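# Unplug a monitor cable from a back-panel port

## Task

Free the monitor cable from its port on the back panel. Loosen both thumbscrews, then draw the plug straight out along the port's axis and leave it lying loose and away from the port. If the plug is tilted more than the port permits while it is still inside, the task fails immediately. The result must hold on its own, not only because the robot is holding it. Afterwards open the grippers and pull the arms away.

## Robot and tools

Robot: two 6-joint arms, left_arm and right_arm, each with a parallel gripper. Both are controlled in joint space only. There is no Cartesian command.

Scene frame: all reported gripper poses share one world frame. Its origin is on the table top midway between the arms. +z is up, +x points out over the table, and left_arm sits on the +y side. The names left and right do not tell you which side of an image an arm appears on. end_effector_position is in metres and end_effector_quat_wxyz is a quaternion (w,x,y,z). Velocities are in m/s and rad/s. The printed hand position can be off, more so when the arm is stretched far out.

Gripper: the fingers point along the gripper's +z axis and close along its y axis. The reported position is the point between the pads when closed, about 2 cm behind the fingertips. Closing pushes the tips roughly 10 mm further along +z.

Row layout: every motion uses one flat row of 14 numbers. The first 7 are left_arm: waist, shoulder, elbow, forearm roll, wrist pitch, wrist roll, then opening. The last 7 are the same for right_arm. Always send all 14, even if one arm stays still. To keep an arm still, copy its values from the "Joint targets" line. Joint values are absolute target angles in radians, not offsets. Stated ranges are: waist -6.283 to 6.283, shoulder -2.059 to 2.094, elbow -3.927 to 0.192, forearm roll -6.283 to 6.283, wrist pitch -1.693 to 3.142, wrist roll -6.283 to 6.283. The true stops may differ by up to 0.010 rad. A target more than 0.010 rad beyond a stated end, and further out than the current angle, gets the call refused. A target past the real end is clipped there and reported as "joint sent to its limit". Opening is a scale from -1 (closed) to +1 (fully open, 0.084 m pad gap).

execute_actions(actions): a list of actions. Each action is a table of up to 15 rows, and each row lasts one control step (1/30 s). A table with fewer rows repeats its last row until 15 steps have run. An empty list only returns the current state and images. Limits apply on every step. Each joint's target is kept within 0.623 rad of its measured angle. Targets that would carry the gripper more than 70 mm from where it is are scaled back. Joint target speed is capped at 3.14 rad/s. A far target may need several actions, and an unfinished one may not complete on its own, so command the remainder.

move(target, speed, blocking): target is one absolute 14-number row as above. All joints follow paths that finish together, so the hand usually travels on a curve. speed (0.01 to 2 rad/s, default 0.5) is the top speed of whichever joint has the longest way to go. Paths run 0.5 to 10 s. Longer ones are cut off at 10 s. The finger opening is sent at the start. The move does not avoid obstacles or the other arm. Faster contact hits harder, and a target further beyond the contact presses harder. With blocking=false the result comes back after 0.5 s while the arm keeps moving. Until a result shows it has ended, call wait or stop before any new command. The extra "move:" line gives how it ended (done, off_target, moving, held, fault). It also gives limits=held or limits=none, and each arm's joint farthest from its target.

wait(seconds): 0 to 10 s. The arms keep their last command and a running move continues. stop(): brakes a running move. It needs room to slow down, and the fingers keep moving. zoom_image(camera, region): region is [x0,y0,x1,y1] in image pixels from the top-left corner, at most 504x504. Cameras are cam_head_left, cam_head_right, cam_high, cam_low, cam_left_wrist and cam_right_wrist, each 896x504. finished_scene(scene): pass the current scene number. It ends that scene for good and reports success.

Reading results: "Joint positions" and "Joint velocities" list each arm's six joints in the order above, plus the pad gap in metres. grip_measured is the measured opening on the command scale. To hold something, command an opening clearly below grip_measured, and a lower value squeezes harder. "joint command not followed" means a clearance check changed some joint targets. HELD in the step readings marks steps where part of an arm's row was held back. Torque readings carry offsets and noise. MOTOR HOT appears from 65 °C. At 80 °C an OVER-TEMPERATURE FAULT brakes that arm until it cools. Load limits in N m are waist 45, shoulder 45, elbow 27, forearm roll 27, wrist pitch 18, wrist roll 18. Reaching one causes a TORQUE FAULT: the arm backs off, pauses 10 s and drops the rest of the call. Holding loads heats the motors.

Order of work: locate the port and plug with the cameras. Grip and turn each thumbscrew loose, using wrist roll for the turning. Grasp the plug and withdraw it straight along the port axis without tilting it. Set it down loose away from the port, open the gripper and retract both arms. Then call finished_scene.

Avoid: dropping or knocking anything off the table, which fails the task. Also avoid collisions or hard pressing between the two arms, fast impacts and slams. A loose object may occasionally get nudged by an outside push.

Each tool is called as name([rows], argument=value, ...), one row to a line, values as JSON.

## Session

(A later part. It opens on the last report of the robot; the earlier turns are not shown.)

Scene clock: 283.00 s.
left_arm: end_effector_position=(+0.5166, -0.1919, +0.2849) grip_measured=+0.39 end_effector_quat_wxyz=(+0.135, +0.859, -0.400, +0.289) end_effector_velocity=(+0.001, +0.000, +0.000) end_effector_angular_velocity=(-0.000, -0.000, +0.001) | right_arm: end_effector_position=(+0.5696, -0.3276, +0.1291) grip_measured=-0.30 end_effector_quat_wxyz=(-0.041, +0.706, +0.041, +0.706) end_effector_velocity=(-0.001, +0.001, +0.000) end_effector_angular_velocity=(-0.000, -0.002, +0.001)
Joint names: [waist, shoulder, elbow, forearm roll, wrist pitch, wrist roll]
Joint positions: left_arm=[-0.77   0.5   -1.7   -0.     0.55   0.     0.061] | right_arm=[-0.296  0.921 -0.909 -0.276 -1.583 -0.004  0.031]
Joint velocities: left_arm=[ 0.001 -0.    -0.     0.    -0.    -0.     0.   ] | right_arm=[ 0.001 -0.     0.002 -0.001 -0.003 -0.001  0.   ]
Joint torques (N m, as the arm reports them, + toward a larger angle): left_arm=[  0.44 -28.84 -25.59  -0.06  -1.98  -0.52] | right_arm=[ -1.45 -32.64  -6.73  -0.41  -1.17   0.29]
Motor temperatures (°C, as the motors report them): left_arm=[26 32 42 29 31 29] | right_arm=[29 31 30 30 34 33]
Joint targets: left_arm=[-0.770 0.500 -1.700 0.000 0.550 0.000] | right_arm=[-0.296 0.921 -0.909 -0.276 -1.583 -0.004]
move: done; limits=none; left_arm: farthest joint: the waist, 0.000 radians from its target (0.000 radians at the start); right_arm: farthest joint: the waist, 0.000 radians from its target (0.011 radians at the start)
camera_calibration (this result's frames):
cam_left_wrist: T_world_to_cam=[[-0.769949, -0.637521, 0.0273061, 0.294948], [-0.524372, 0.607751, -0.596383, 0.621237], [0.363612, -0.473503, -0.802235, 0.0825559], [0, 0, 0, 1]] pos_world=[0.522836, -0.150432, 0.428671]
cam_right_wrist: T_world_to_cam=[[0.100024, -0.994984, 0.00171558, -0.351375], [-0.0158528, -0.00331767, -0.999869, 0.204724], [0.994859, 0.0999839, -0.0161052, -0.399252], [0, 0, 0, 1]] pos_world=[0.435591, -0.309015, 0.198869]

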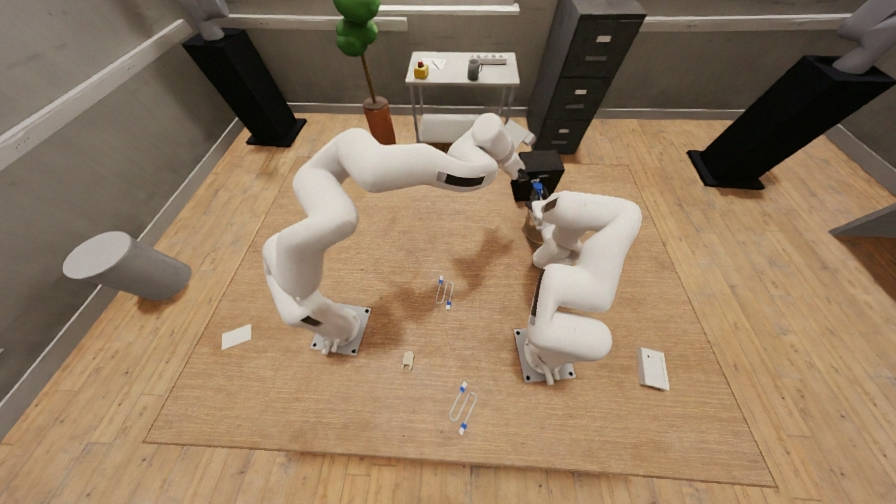

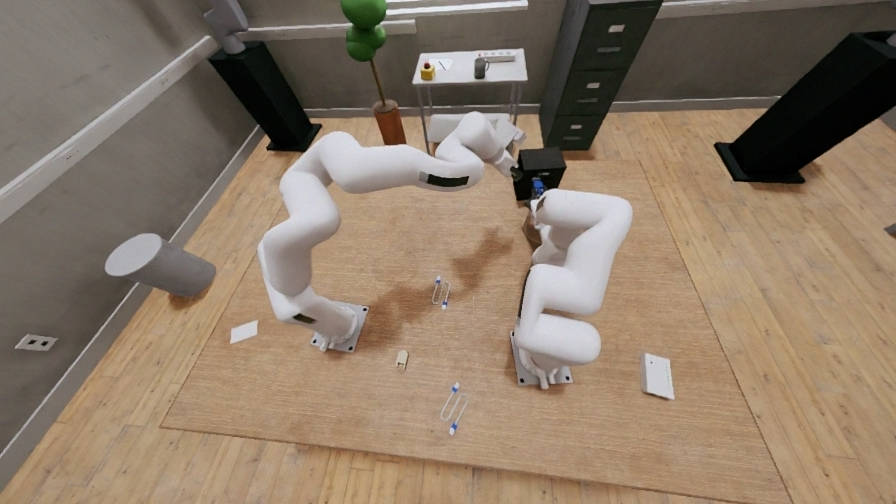

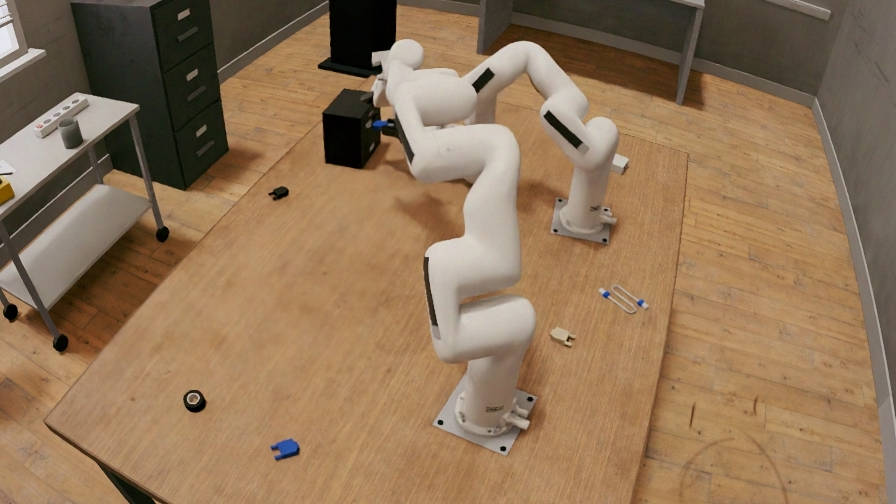

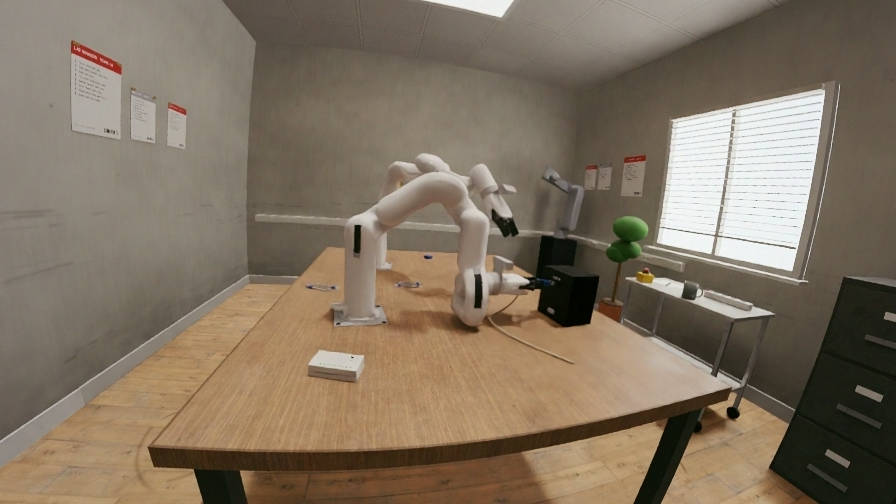

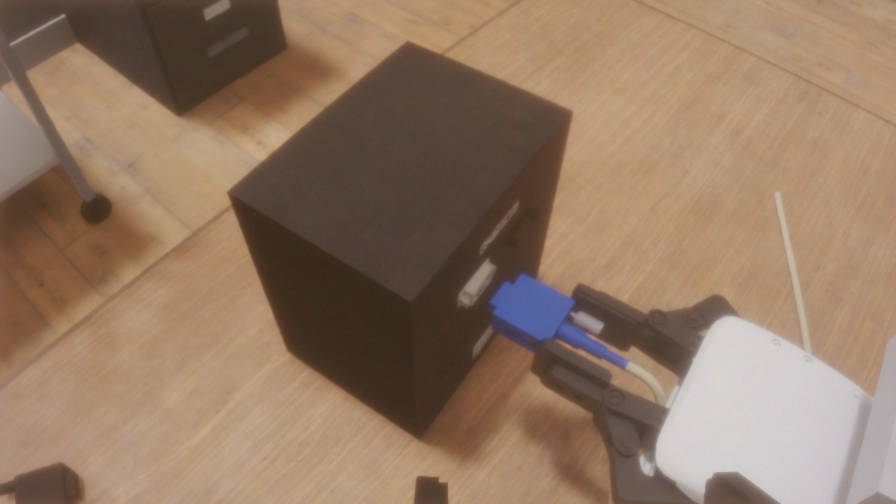

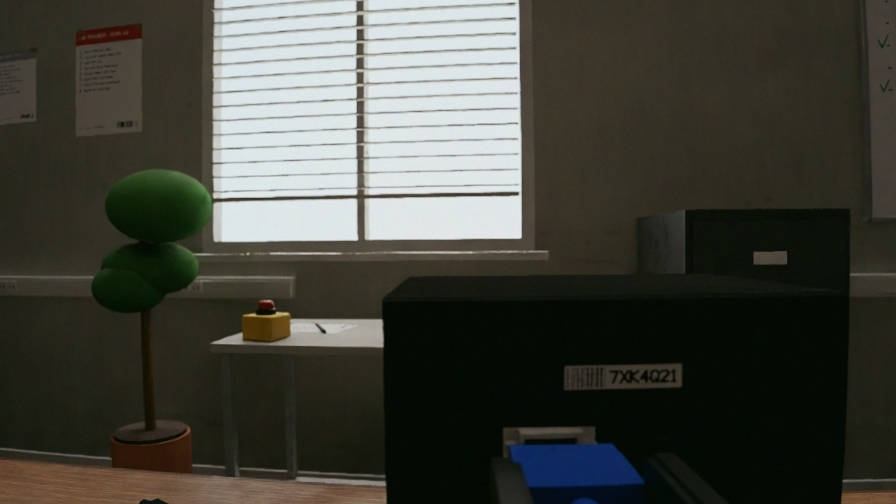

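move(target=[-0.77,0.5,-1.7,0,0.55,0,0.4,-0.2958,0.89,-0.74,-0.2758,-1.35,-0.04,-1], speed=0.15)

move(target=[-0.77,0.5,-1.7,0,0.55,0,0.4,-0.2958,0.89,-0.74,-0.2758,-1.35,-0.04,0.5])

move(target=[-0.77,0.5,-1.7,0,0.55,0,0.4,-0.2958,0.5,-0.5,-0.2758,-1.35,0,0.5], speed=0.4)

Scene clock: 295.73 s.
left_arm: end_effector_position=(+0.5166, -0.1919, +0.2849) grip_measured=+0.39 end_effector_quat_wxyz=(+0.135, +0.859, -0.400, +0.289) end_effector_velocity=(+0.000, +0.000, -0.001) end_effector_angular_velocity=(+0.001, +0.000, +0.000) | right_arm: end_effector_position=(+0.5289, -0.3179, +0.0356) grip_measured=-0.30 end_effector_quat_wxyz=(-0.038, +0.822, +0.052, +0.566) end_effector_velocity=(-0.001, +0.000, -0.002) end_effector_angular_velocity=(+0.001, +0.006, +0.000)
Joint names: [waist, shoulder, elbow, forearm roll, wrist pitch, wrist roll]
Joint positions: left_arm=[-0.77   0.5   -1.7   -0.     0.55  -0.     0.061] | right_arm=[-0.296  0.89  -0.74  -0.276 -1.35  -0.04   0.031]
Joint velocities: left_arm=[ 0.     0.001  0.     0.    -0.    -0.    -0.   ] | right_arm=[-0.     0.     0.002 -0.001  0.004  0.001  0.   ]
Joint torques (N m, as the arm reports them, + toward a larger angle): left_arm=[  0.71 -28.36 -26.13   0.3   -2.22  -0.62] | right_arm=[ -2.25 -30.07  -4.96  -0.36  -1.75   0.41]
Motor temperatures (°C, as the motors report them): left_arm=[26 32 42 29 31 29] | right_arm=[29 31 30 30 34 33]
Joint targets: left_arm=[-0.770 0.500 -1.700 0.000 0.550 0.000] | right_arm=[-0.296 0.890 -0.740 -0.276 -1.350 -0.040]
move: done; limits=none; left_arm: farthest joint: the waist, 0.000 radians from its target (0.000 radians at the start); right_arm: farthest joint: the waist, 0.000 radians from its target (0.000 radians at the start)
camera_calibration (this result's frames):
cam_left_wrist: T_world_to_cam=[[-0.769948, -0.637522, 0.0273062, 0.294948], [-0.524372, 0.607751, -0.596383, 0.621237], [0.363612, -0.473503, -0.802235, 0.0825559], [0, 0, 0, 1]] pos_world=[0.522836, -0.150432, 0.428671]
cam_right_wrist: T_world_to_cam=[[0.112748, -0.993617, 0.00359971, -0.343862], [-0.368769, -0.0452088, -0.928421, 0.281432], [0.922658, 0.103351, -0.371512, -0.309277], [0, 0, 0, 1]] pos_world=[0.42791, -0.29698, 0.147625]

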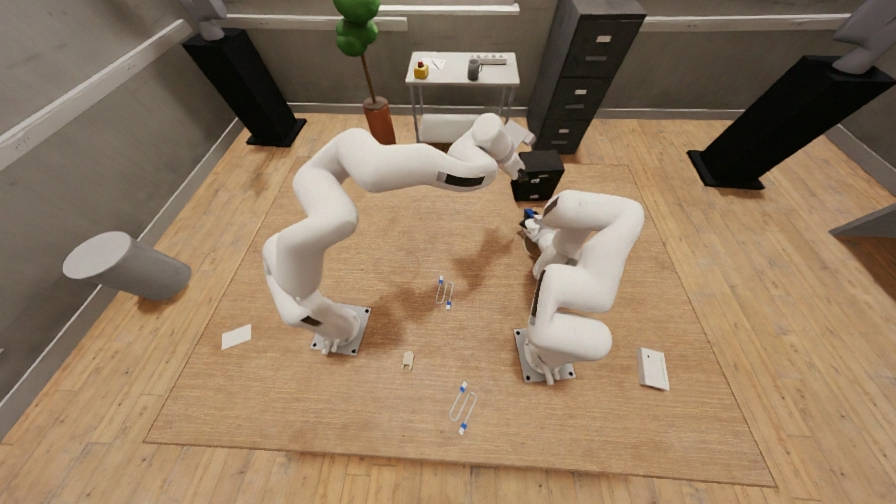

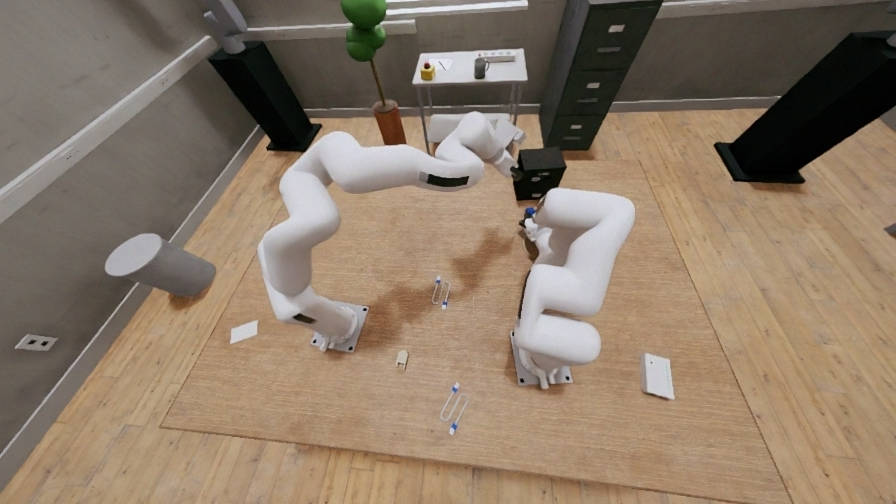

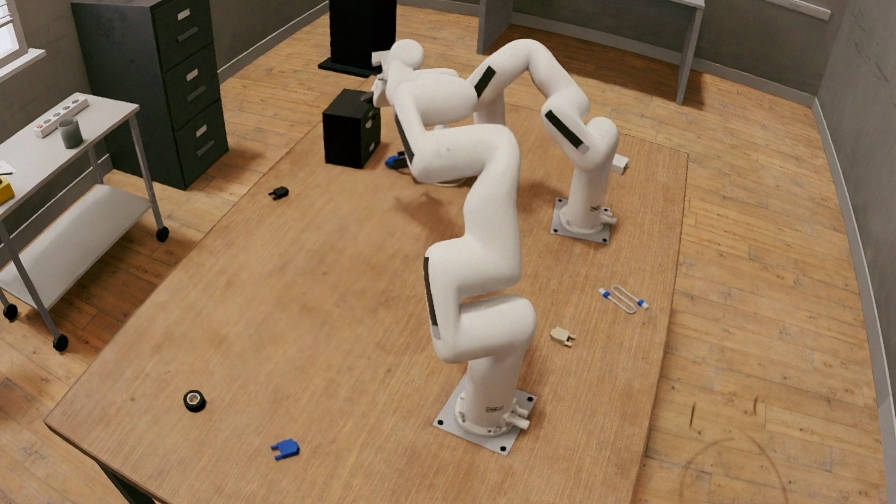

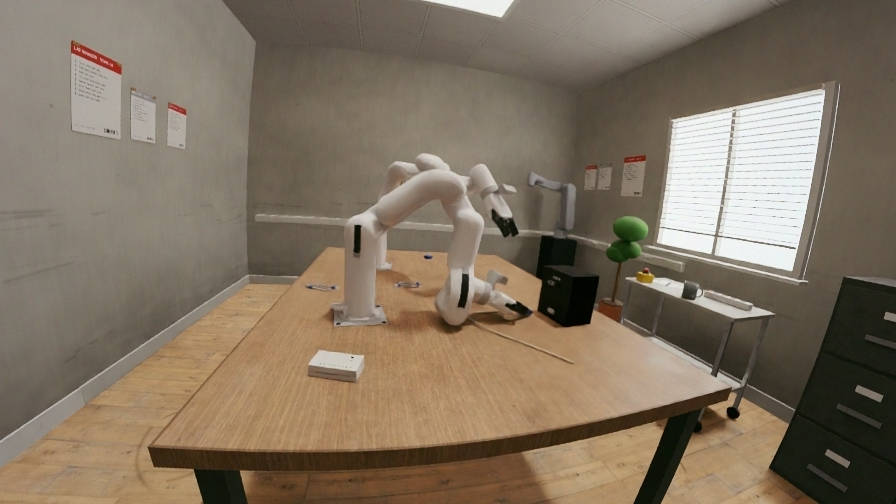

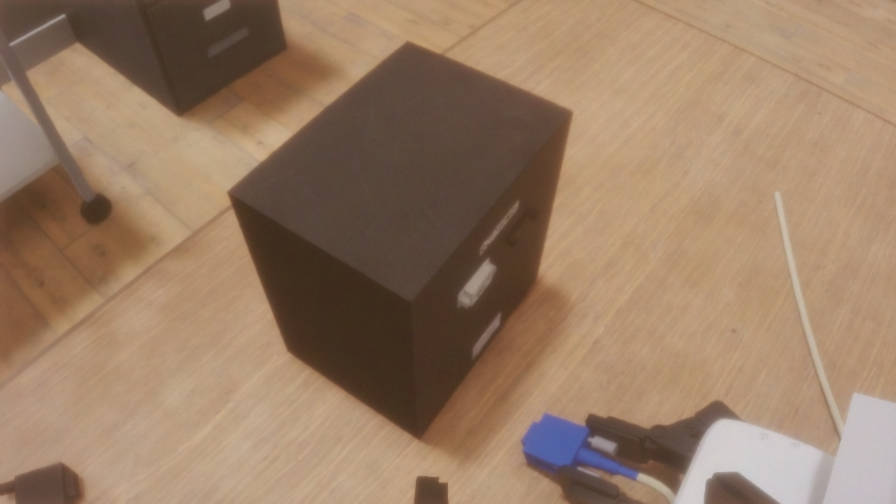

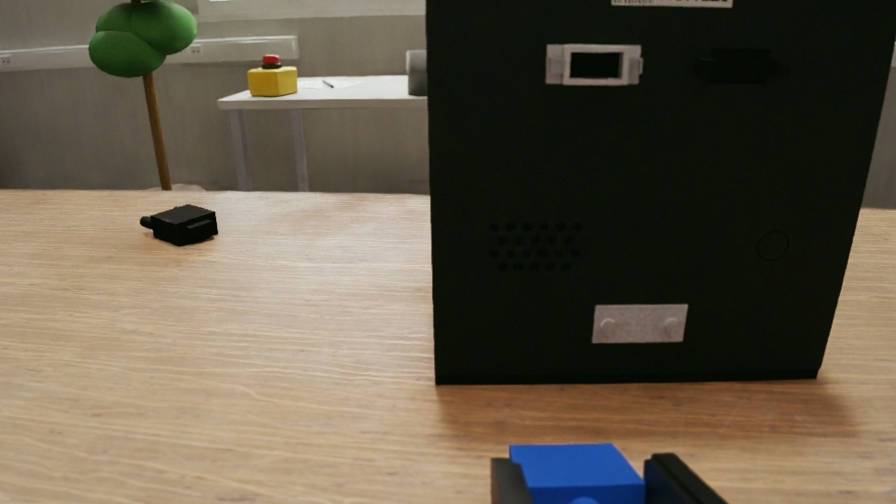

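Scene clock: 296.43 s.
left_arm: end_effector_position=(+0.5166, -0.1919, +0.2849) grip_measured=+0.39 end_effector_quat_wxyz=(+0.135, +0.859, -0.400, +0.289) end_effector_velocity=(-0.000, +0.000, -0.001) end_effector_angular_velocity=(-0.000, +0.000, +0.000) | right_arm: end_effector_position=(+0.5288, -0.3179, +0.0354) grip_measured=+0.49 end_effector_quat_wxyz=(-0.038, +0.822, +0.052, +0.566) end_effector_velocity=(+0.000, +0.000, +0.000) end_effector_angular_velocity=(+0.000, -0.000, +0.000)
Joint names: [waist, shoulder, elbow, forearm roll, wrist pitch, wrist roll]
Joint positions: left_arm=[-0.77   0.5   -1.7    0.     0.55   0.     0.061] | right_arm=[-0.296  0.89  -0.74  -0.276 -1.35  -0.04   0.065]
Joint velocities: left_arm=[ 0.     0.     0.001 -0.    -0.001  0.    -0.   ] | right_arm=[-0.    -0.001  0.    -0.001  0.001  0.    -0.   ]
Joint torques (N m, as the arm reports them, + toward a larger angle): left_arm=[  0.73 -29.72 -26.19   0.44  -2.35  -0.3 ] | right_arm=[ -1.86 -29.71  -4.64  -0.22  -1.65   0.38]
Motor temperatures (°C, as the motors report them): left_arm=[26 32 42 29 31 29] | right_arm=[29 31 30 30 34 33]
Joint targets: left_arm=[-0.770 0.500 -1.700 0.000 0.550 0.000] | right_arm=[-0.296 0.890 -0.740 -0.276 -1.350 -0.040]
move: done; limits=none; left_arm: farthest joint: the waist, 0.000 radians from its target (0.000 radians at the start); right_arm: farthest joint: the waist, 0.000 radians from its target (0.000 radians at the start)
camera_calibration (this result's frames):
cam_left_wrist: T_world_to_cam=[[-0.769948, -0.637522, 0.0273061, 0.294948], [-0.524372, 0.607751, -0.596383, 0.621237], [0.363612, -0.473503, -0.802235, 0.0825558], [0, 0, 0, 1]] pos_world=[0.522836, -0.150432, 0.428671]
cam_right_wrist: T_world_to_cam=[[0.112786, -0.993613, 0.00355245, -0.343841], [-0.369284, -0.0452364, -0.928215, 0.281501], [0.922447, 0.103378, -0.372028, -0.309096], [0, 0, 0, 1]] pos_world=[0.427859, -0.296957, 0.147523]

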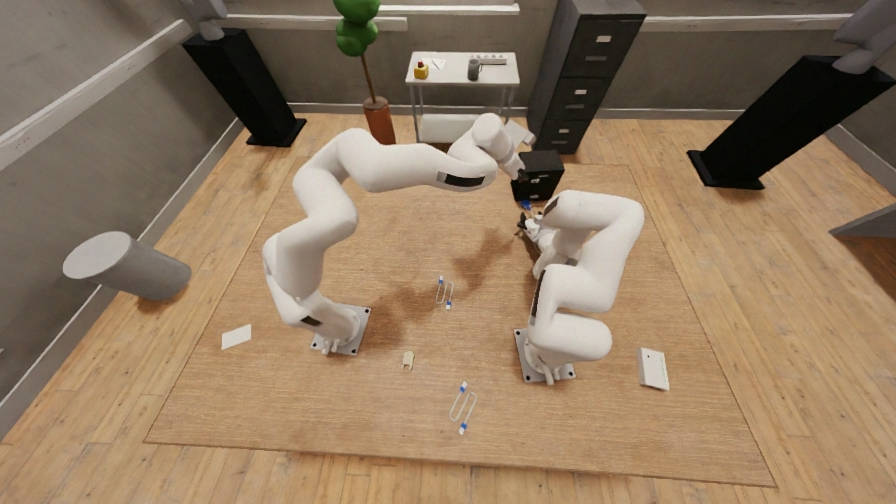

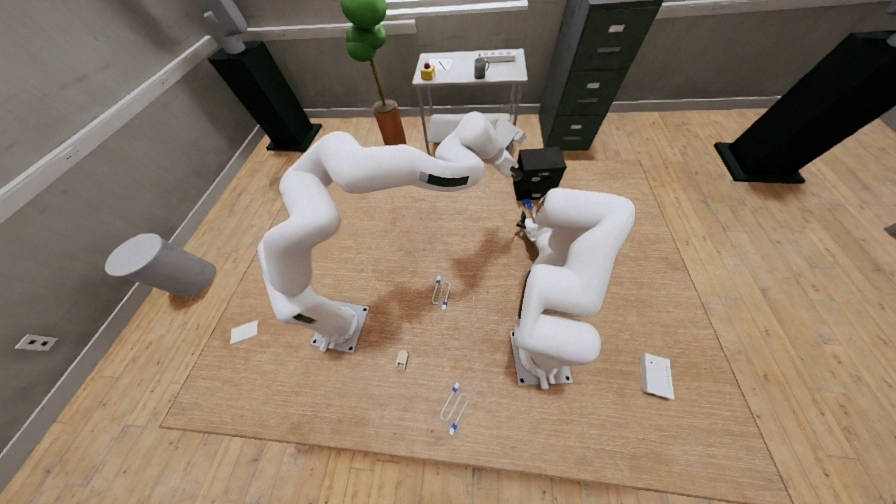

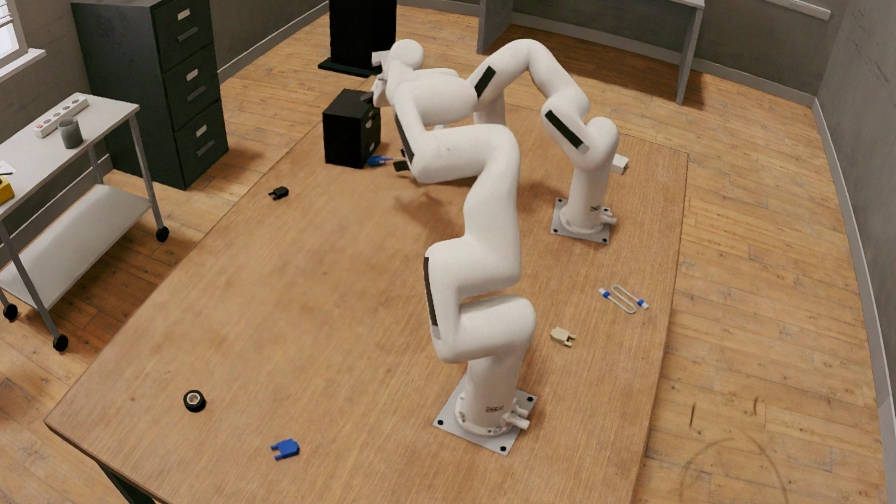

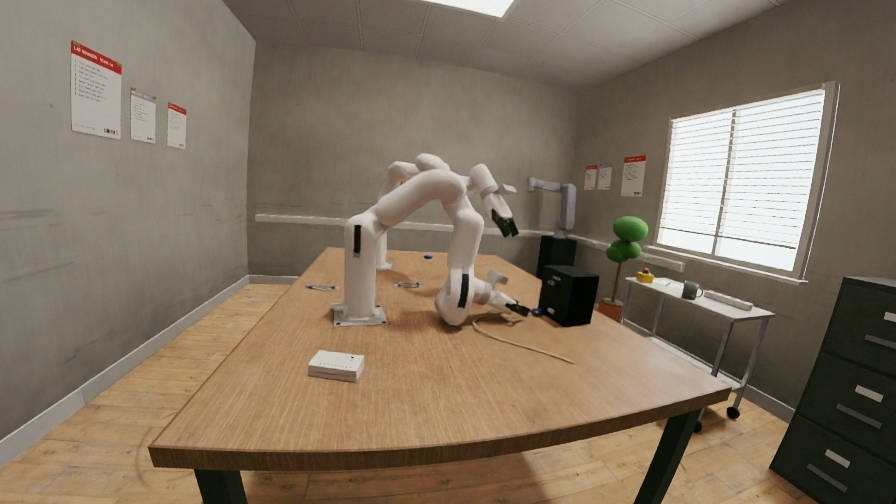

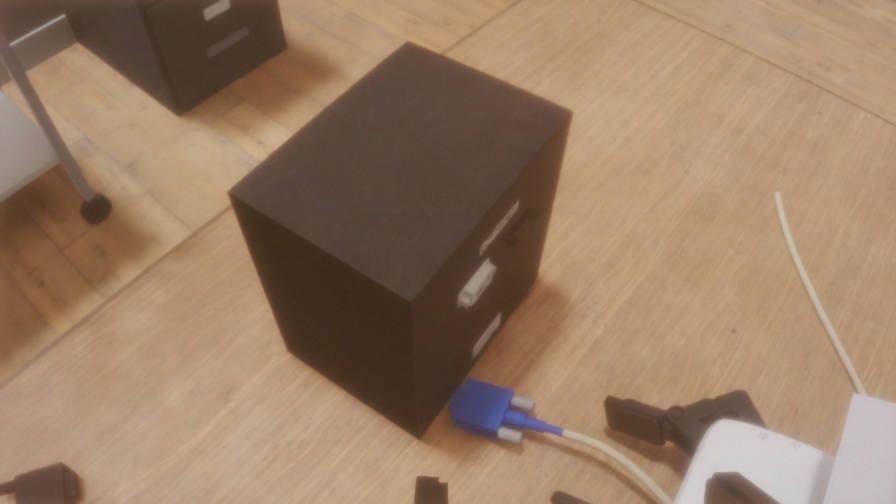

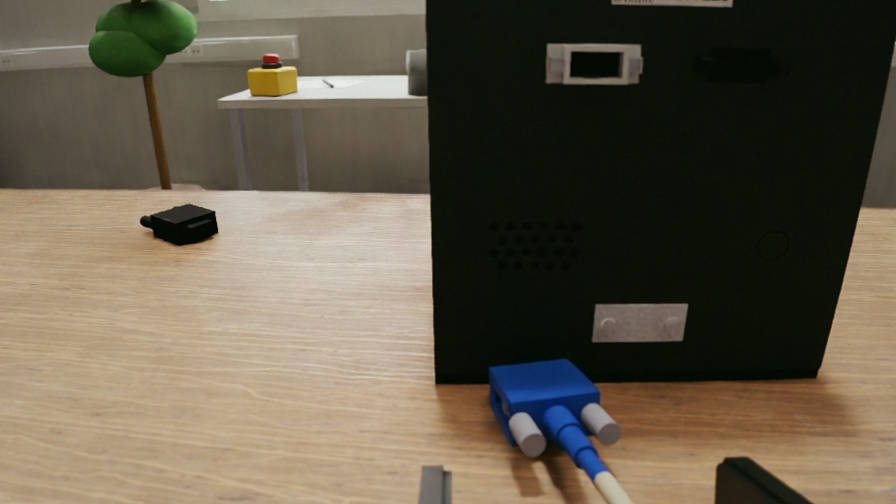

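Scene clock: 297.97 s.
left_arm: end_effector_position=(+0.5166, -0.1919, +0.2849) grip_measured=+0.39 end_effector_quat_wxyz=(+0.135, +0.859, -0.400, +0.289) end_effector_velocity=(+0.000, +0.000, -0.001) end_effector_angular_velocity=(+0.001, +0.001, +0.001) | right_arm: end_effector_position=(+0.5097, -0.3149, +0.1674) grip_measured=+0.49 end_effector_quat_wxyz=(-0.036, +0.780, +0.045, +0.624) end_effector_velocity=(+0.000, +0.000, +0.002) end_effector_angular_velocity=(-0.000, -0.003, +0.000)
Joint names: [waist, shoulder, elbow, forearm roll, wrist pitch, wrist roll]
Joint positions: left_arm=[-0.77   0.5   -1.7    0.     0.55   0.     0.061] | right_arm=[-0.296  0.5   -0.5   -0.276 -1.35  -0.     0.065]
Joint velocities: left_arm=[ 0.001  0.001  0.     0.     0.    -0.    -0.   ] | right_arm=[ 0.001 -0.005  0.001  0.     0.     0.    -0.   ]
Joint torques (N m, as the arm reports them, + toward a larger angle): left_arm=[  0.69 -28.63 -25.7   -0.29  -2.27  -0.65] | right_arm=[ -1.71 -25.9   -6.98  -0.44  -1.51   0.69]
Motor temperatures (°C, as the motors report them): left_arm=[26 32 42 29 31 29] | right_arm=[29 31 30 30 34 33]
Joint targets: left_arm=[-0.770 0.500 -1.700 0.000 0.550 0.000] | right_arm=[-0.296 0.500 -0.500 -0.276 -1.350 0.000]
move: done; limits=none; left_arm: farthest joint: the waist, 0.000 radians from its target (0.000 radians at the start); right_arm: farthest joint: the waist, 0.000 radians from its target (0.000 radians at the start)
camera_calibration (this result's frames):
cam_left_wrist: T_world_to_cam=[[-0.769948, -0.637522, 0.027306, 0.294948], [-0.524372, 0.607751, -0.596383, 0.621237], [0.363612, -0.473503, -0.802235, 0.0825558], [0, 0, 0, 1]] pos_world=[0.522836, -0.150432, 0.428671]
cam_right_wrist: T_world_to_cam=[[0.100679, -0.994908, 0.00460927, -0.333518], [-0.233603, -0.0281422, -0.971925, 0.340583], [0.967106, 0.0967761, -0.235247, -0.290418], [0, 0, 0, 1]] pos_world=[0.394004, -0.29413, 0.264238]

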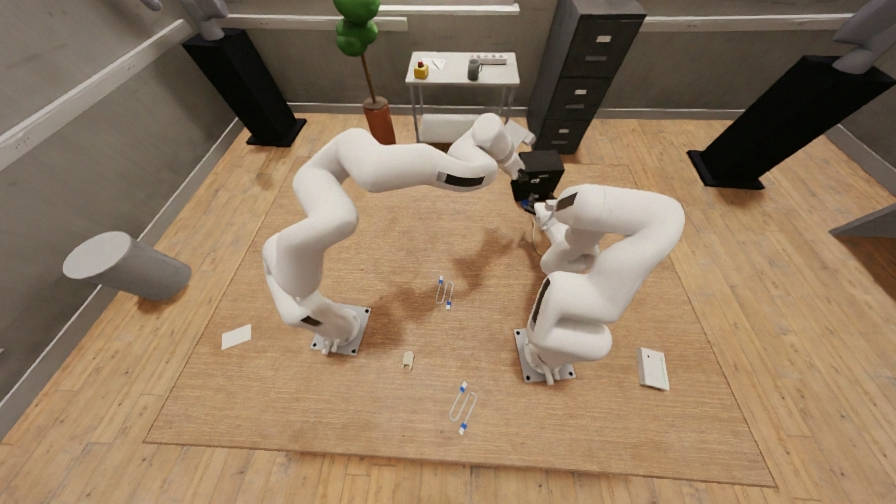

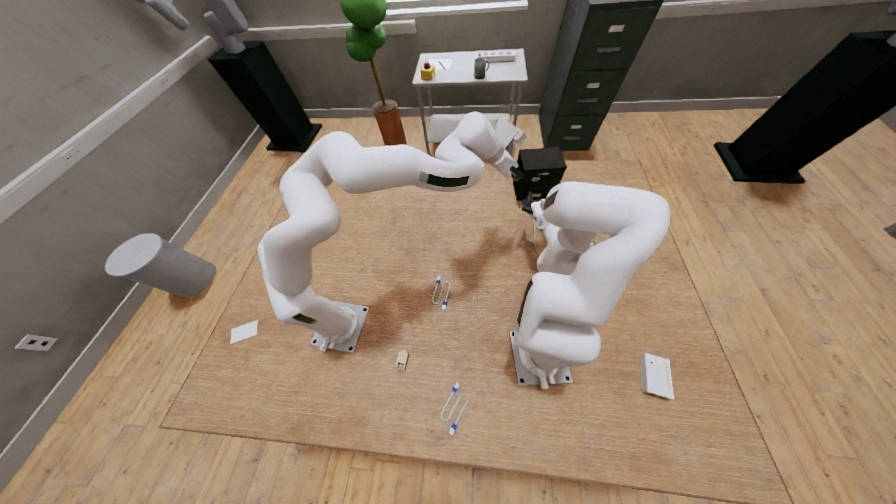

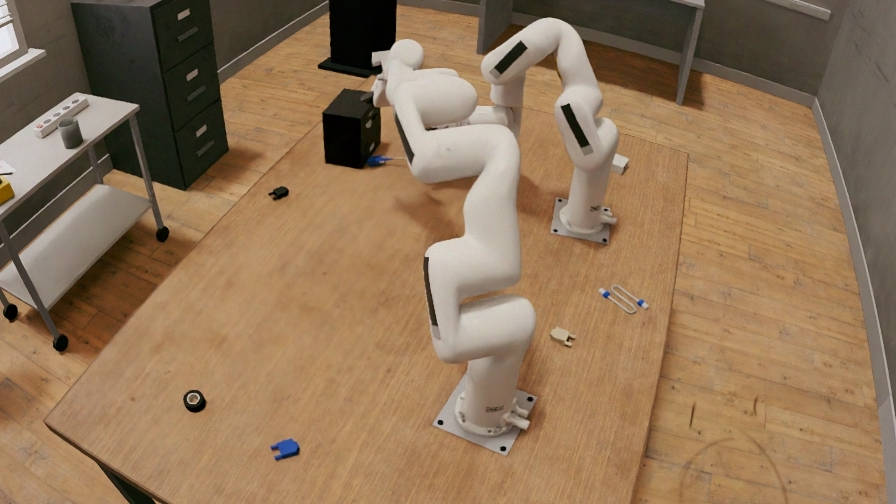

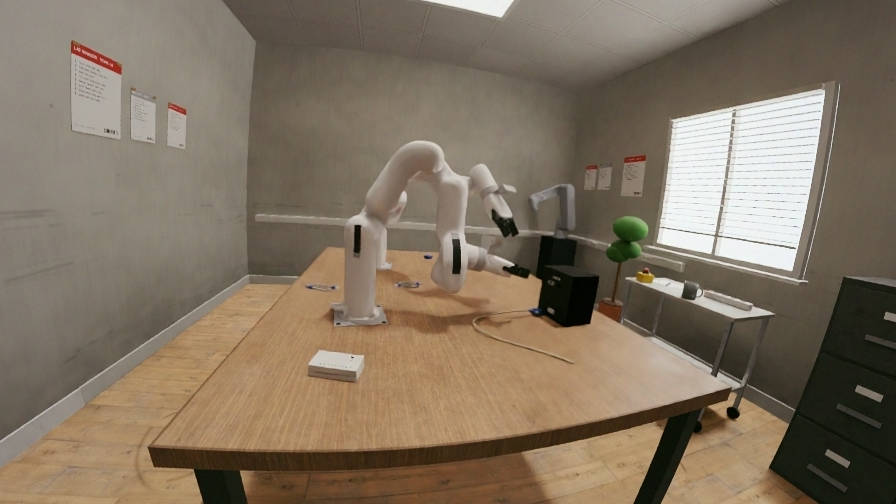

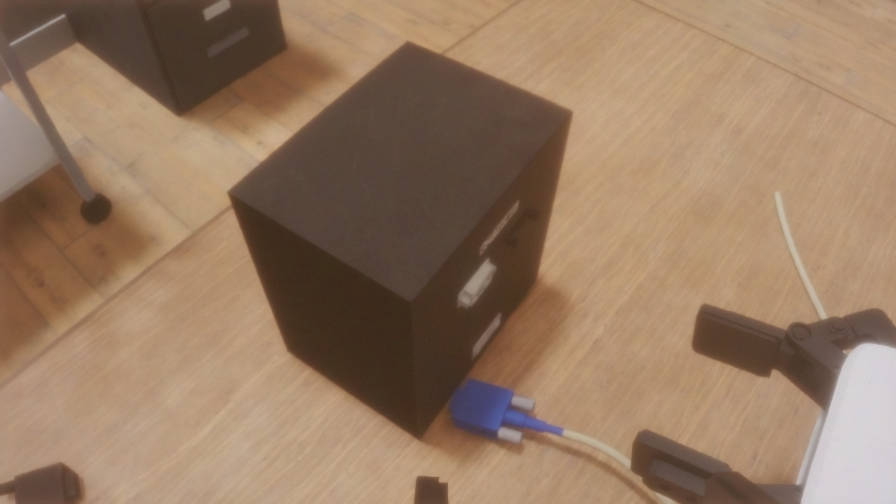

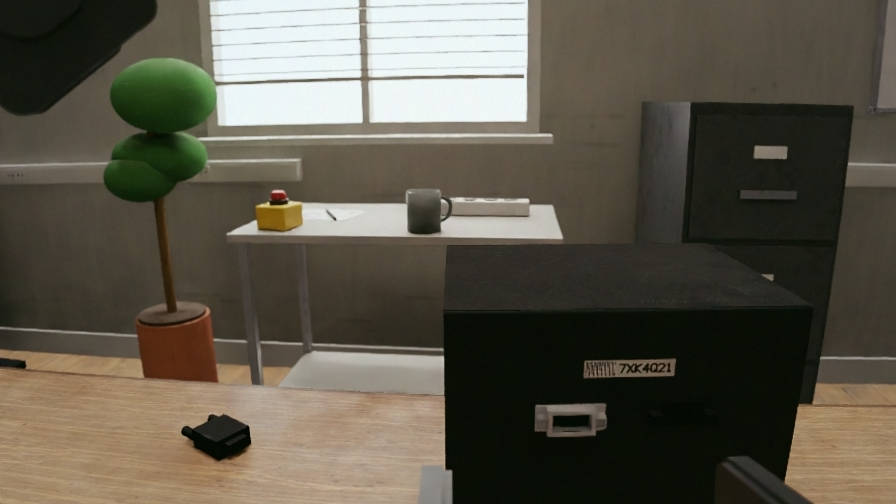

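finished_scene(scene=2)

The scene is finished: the task was done.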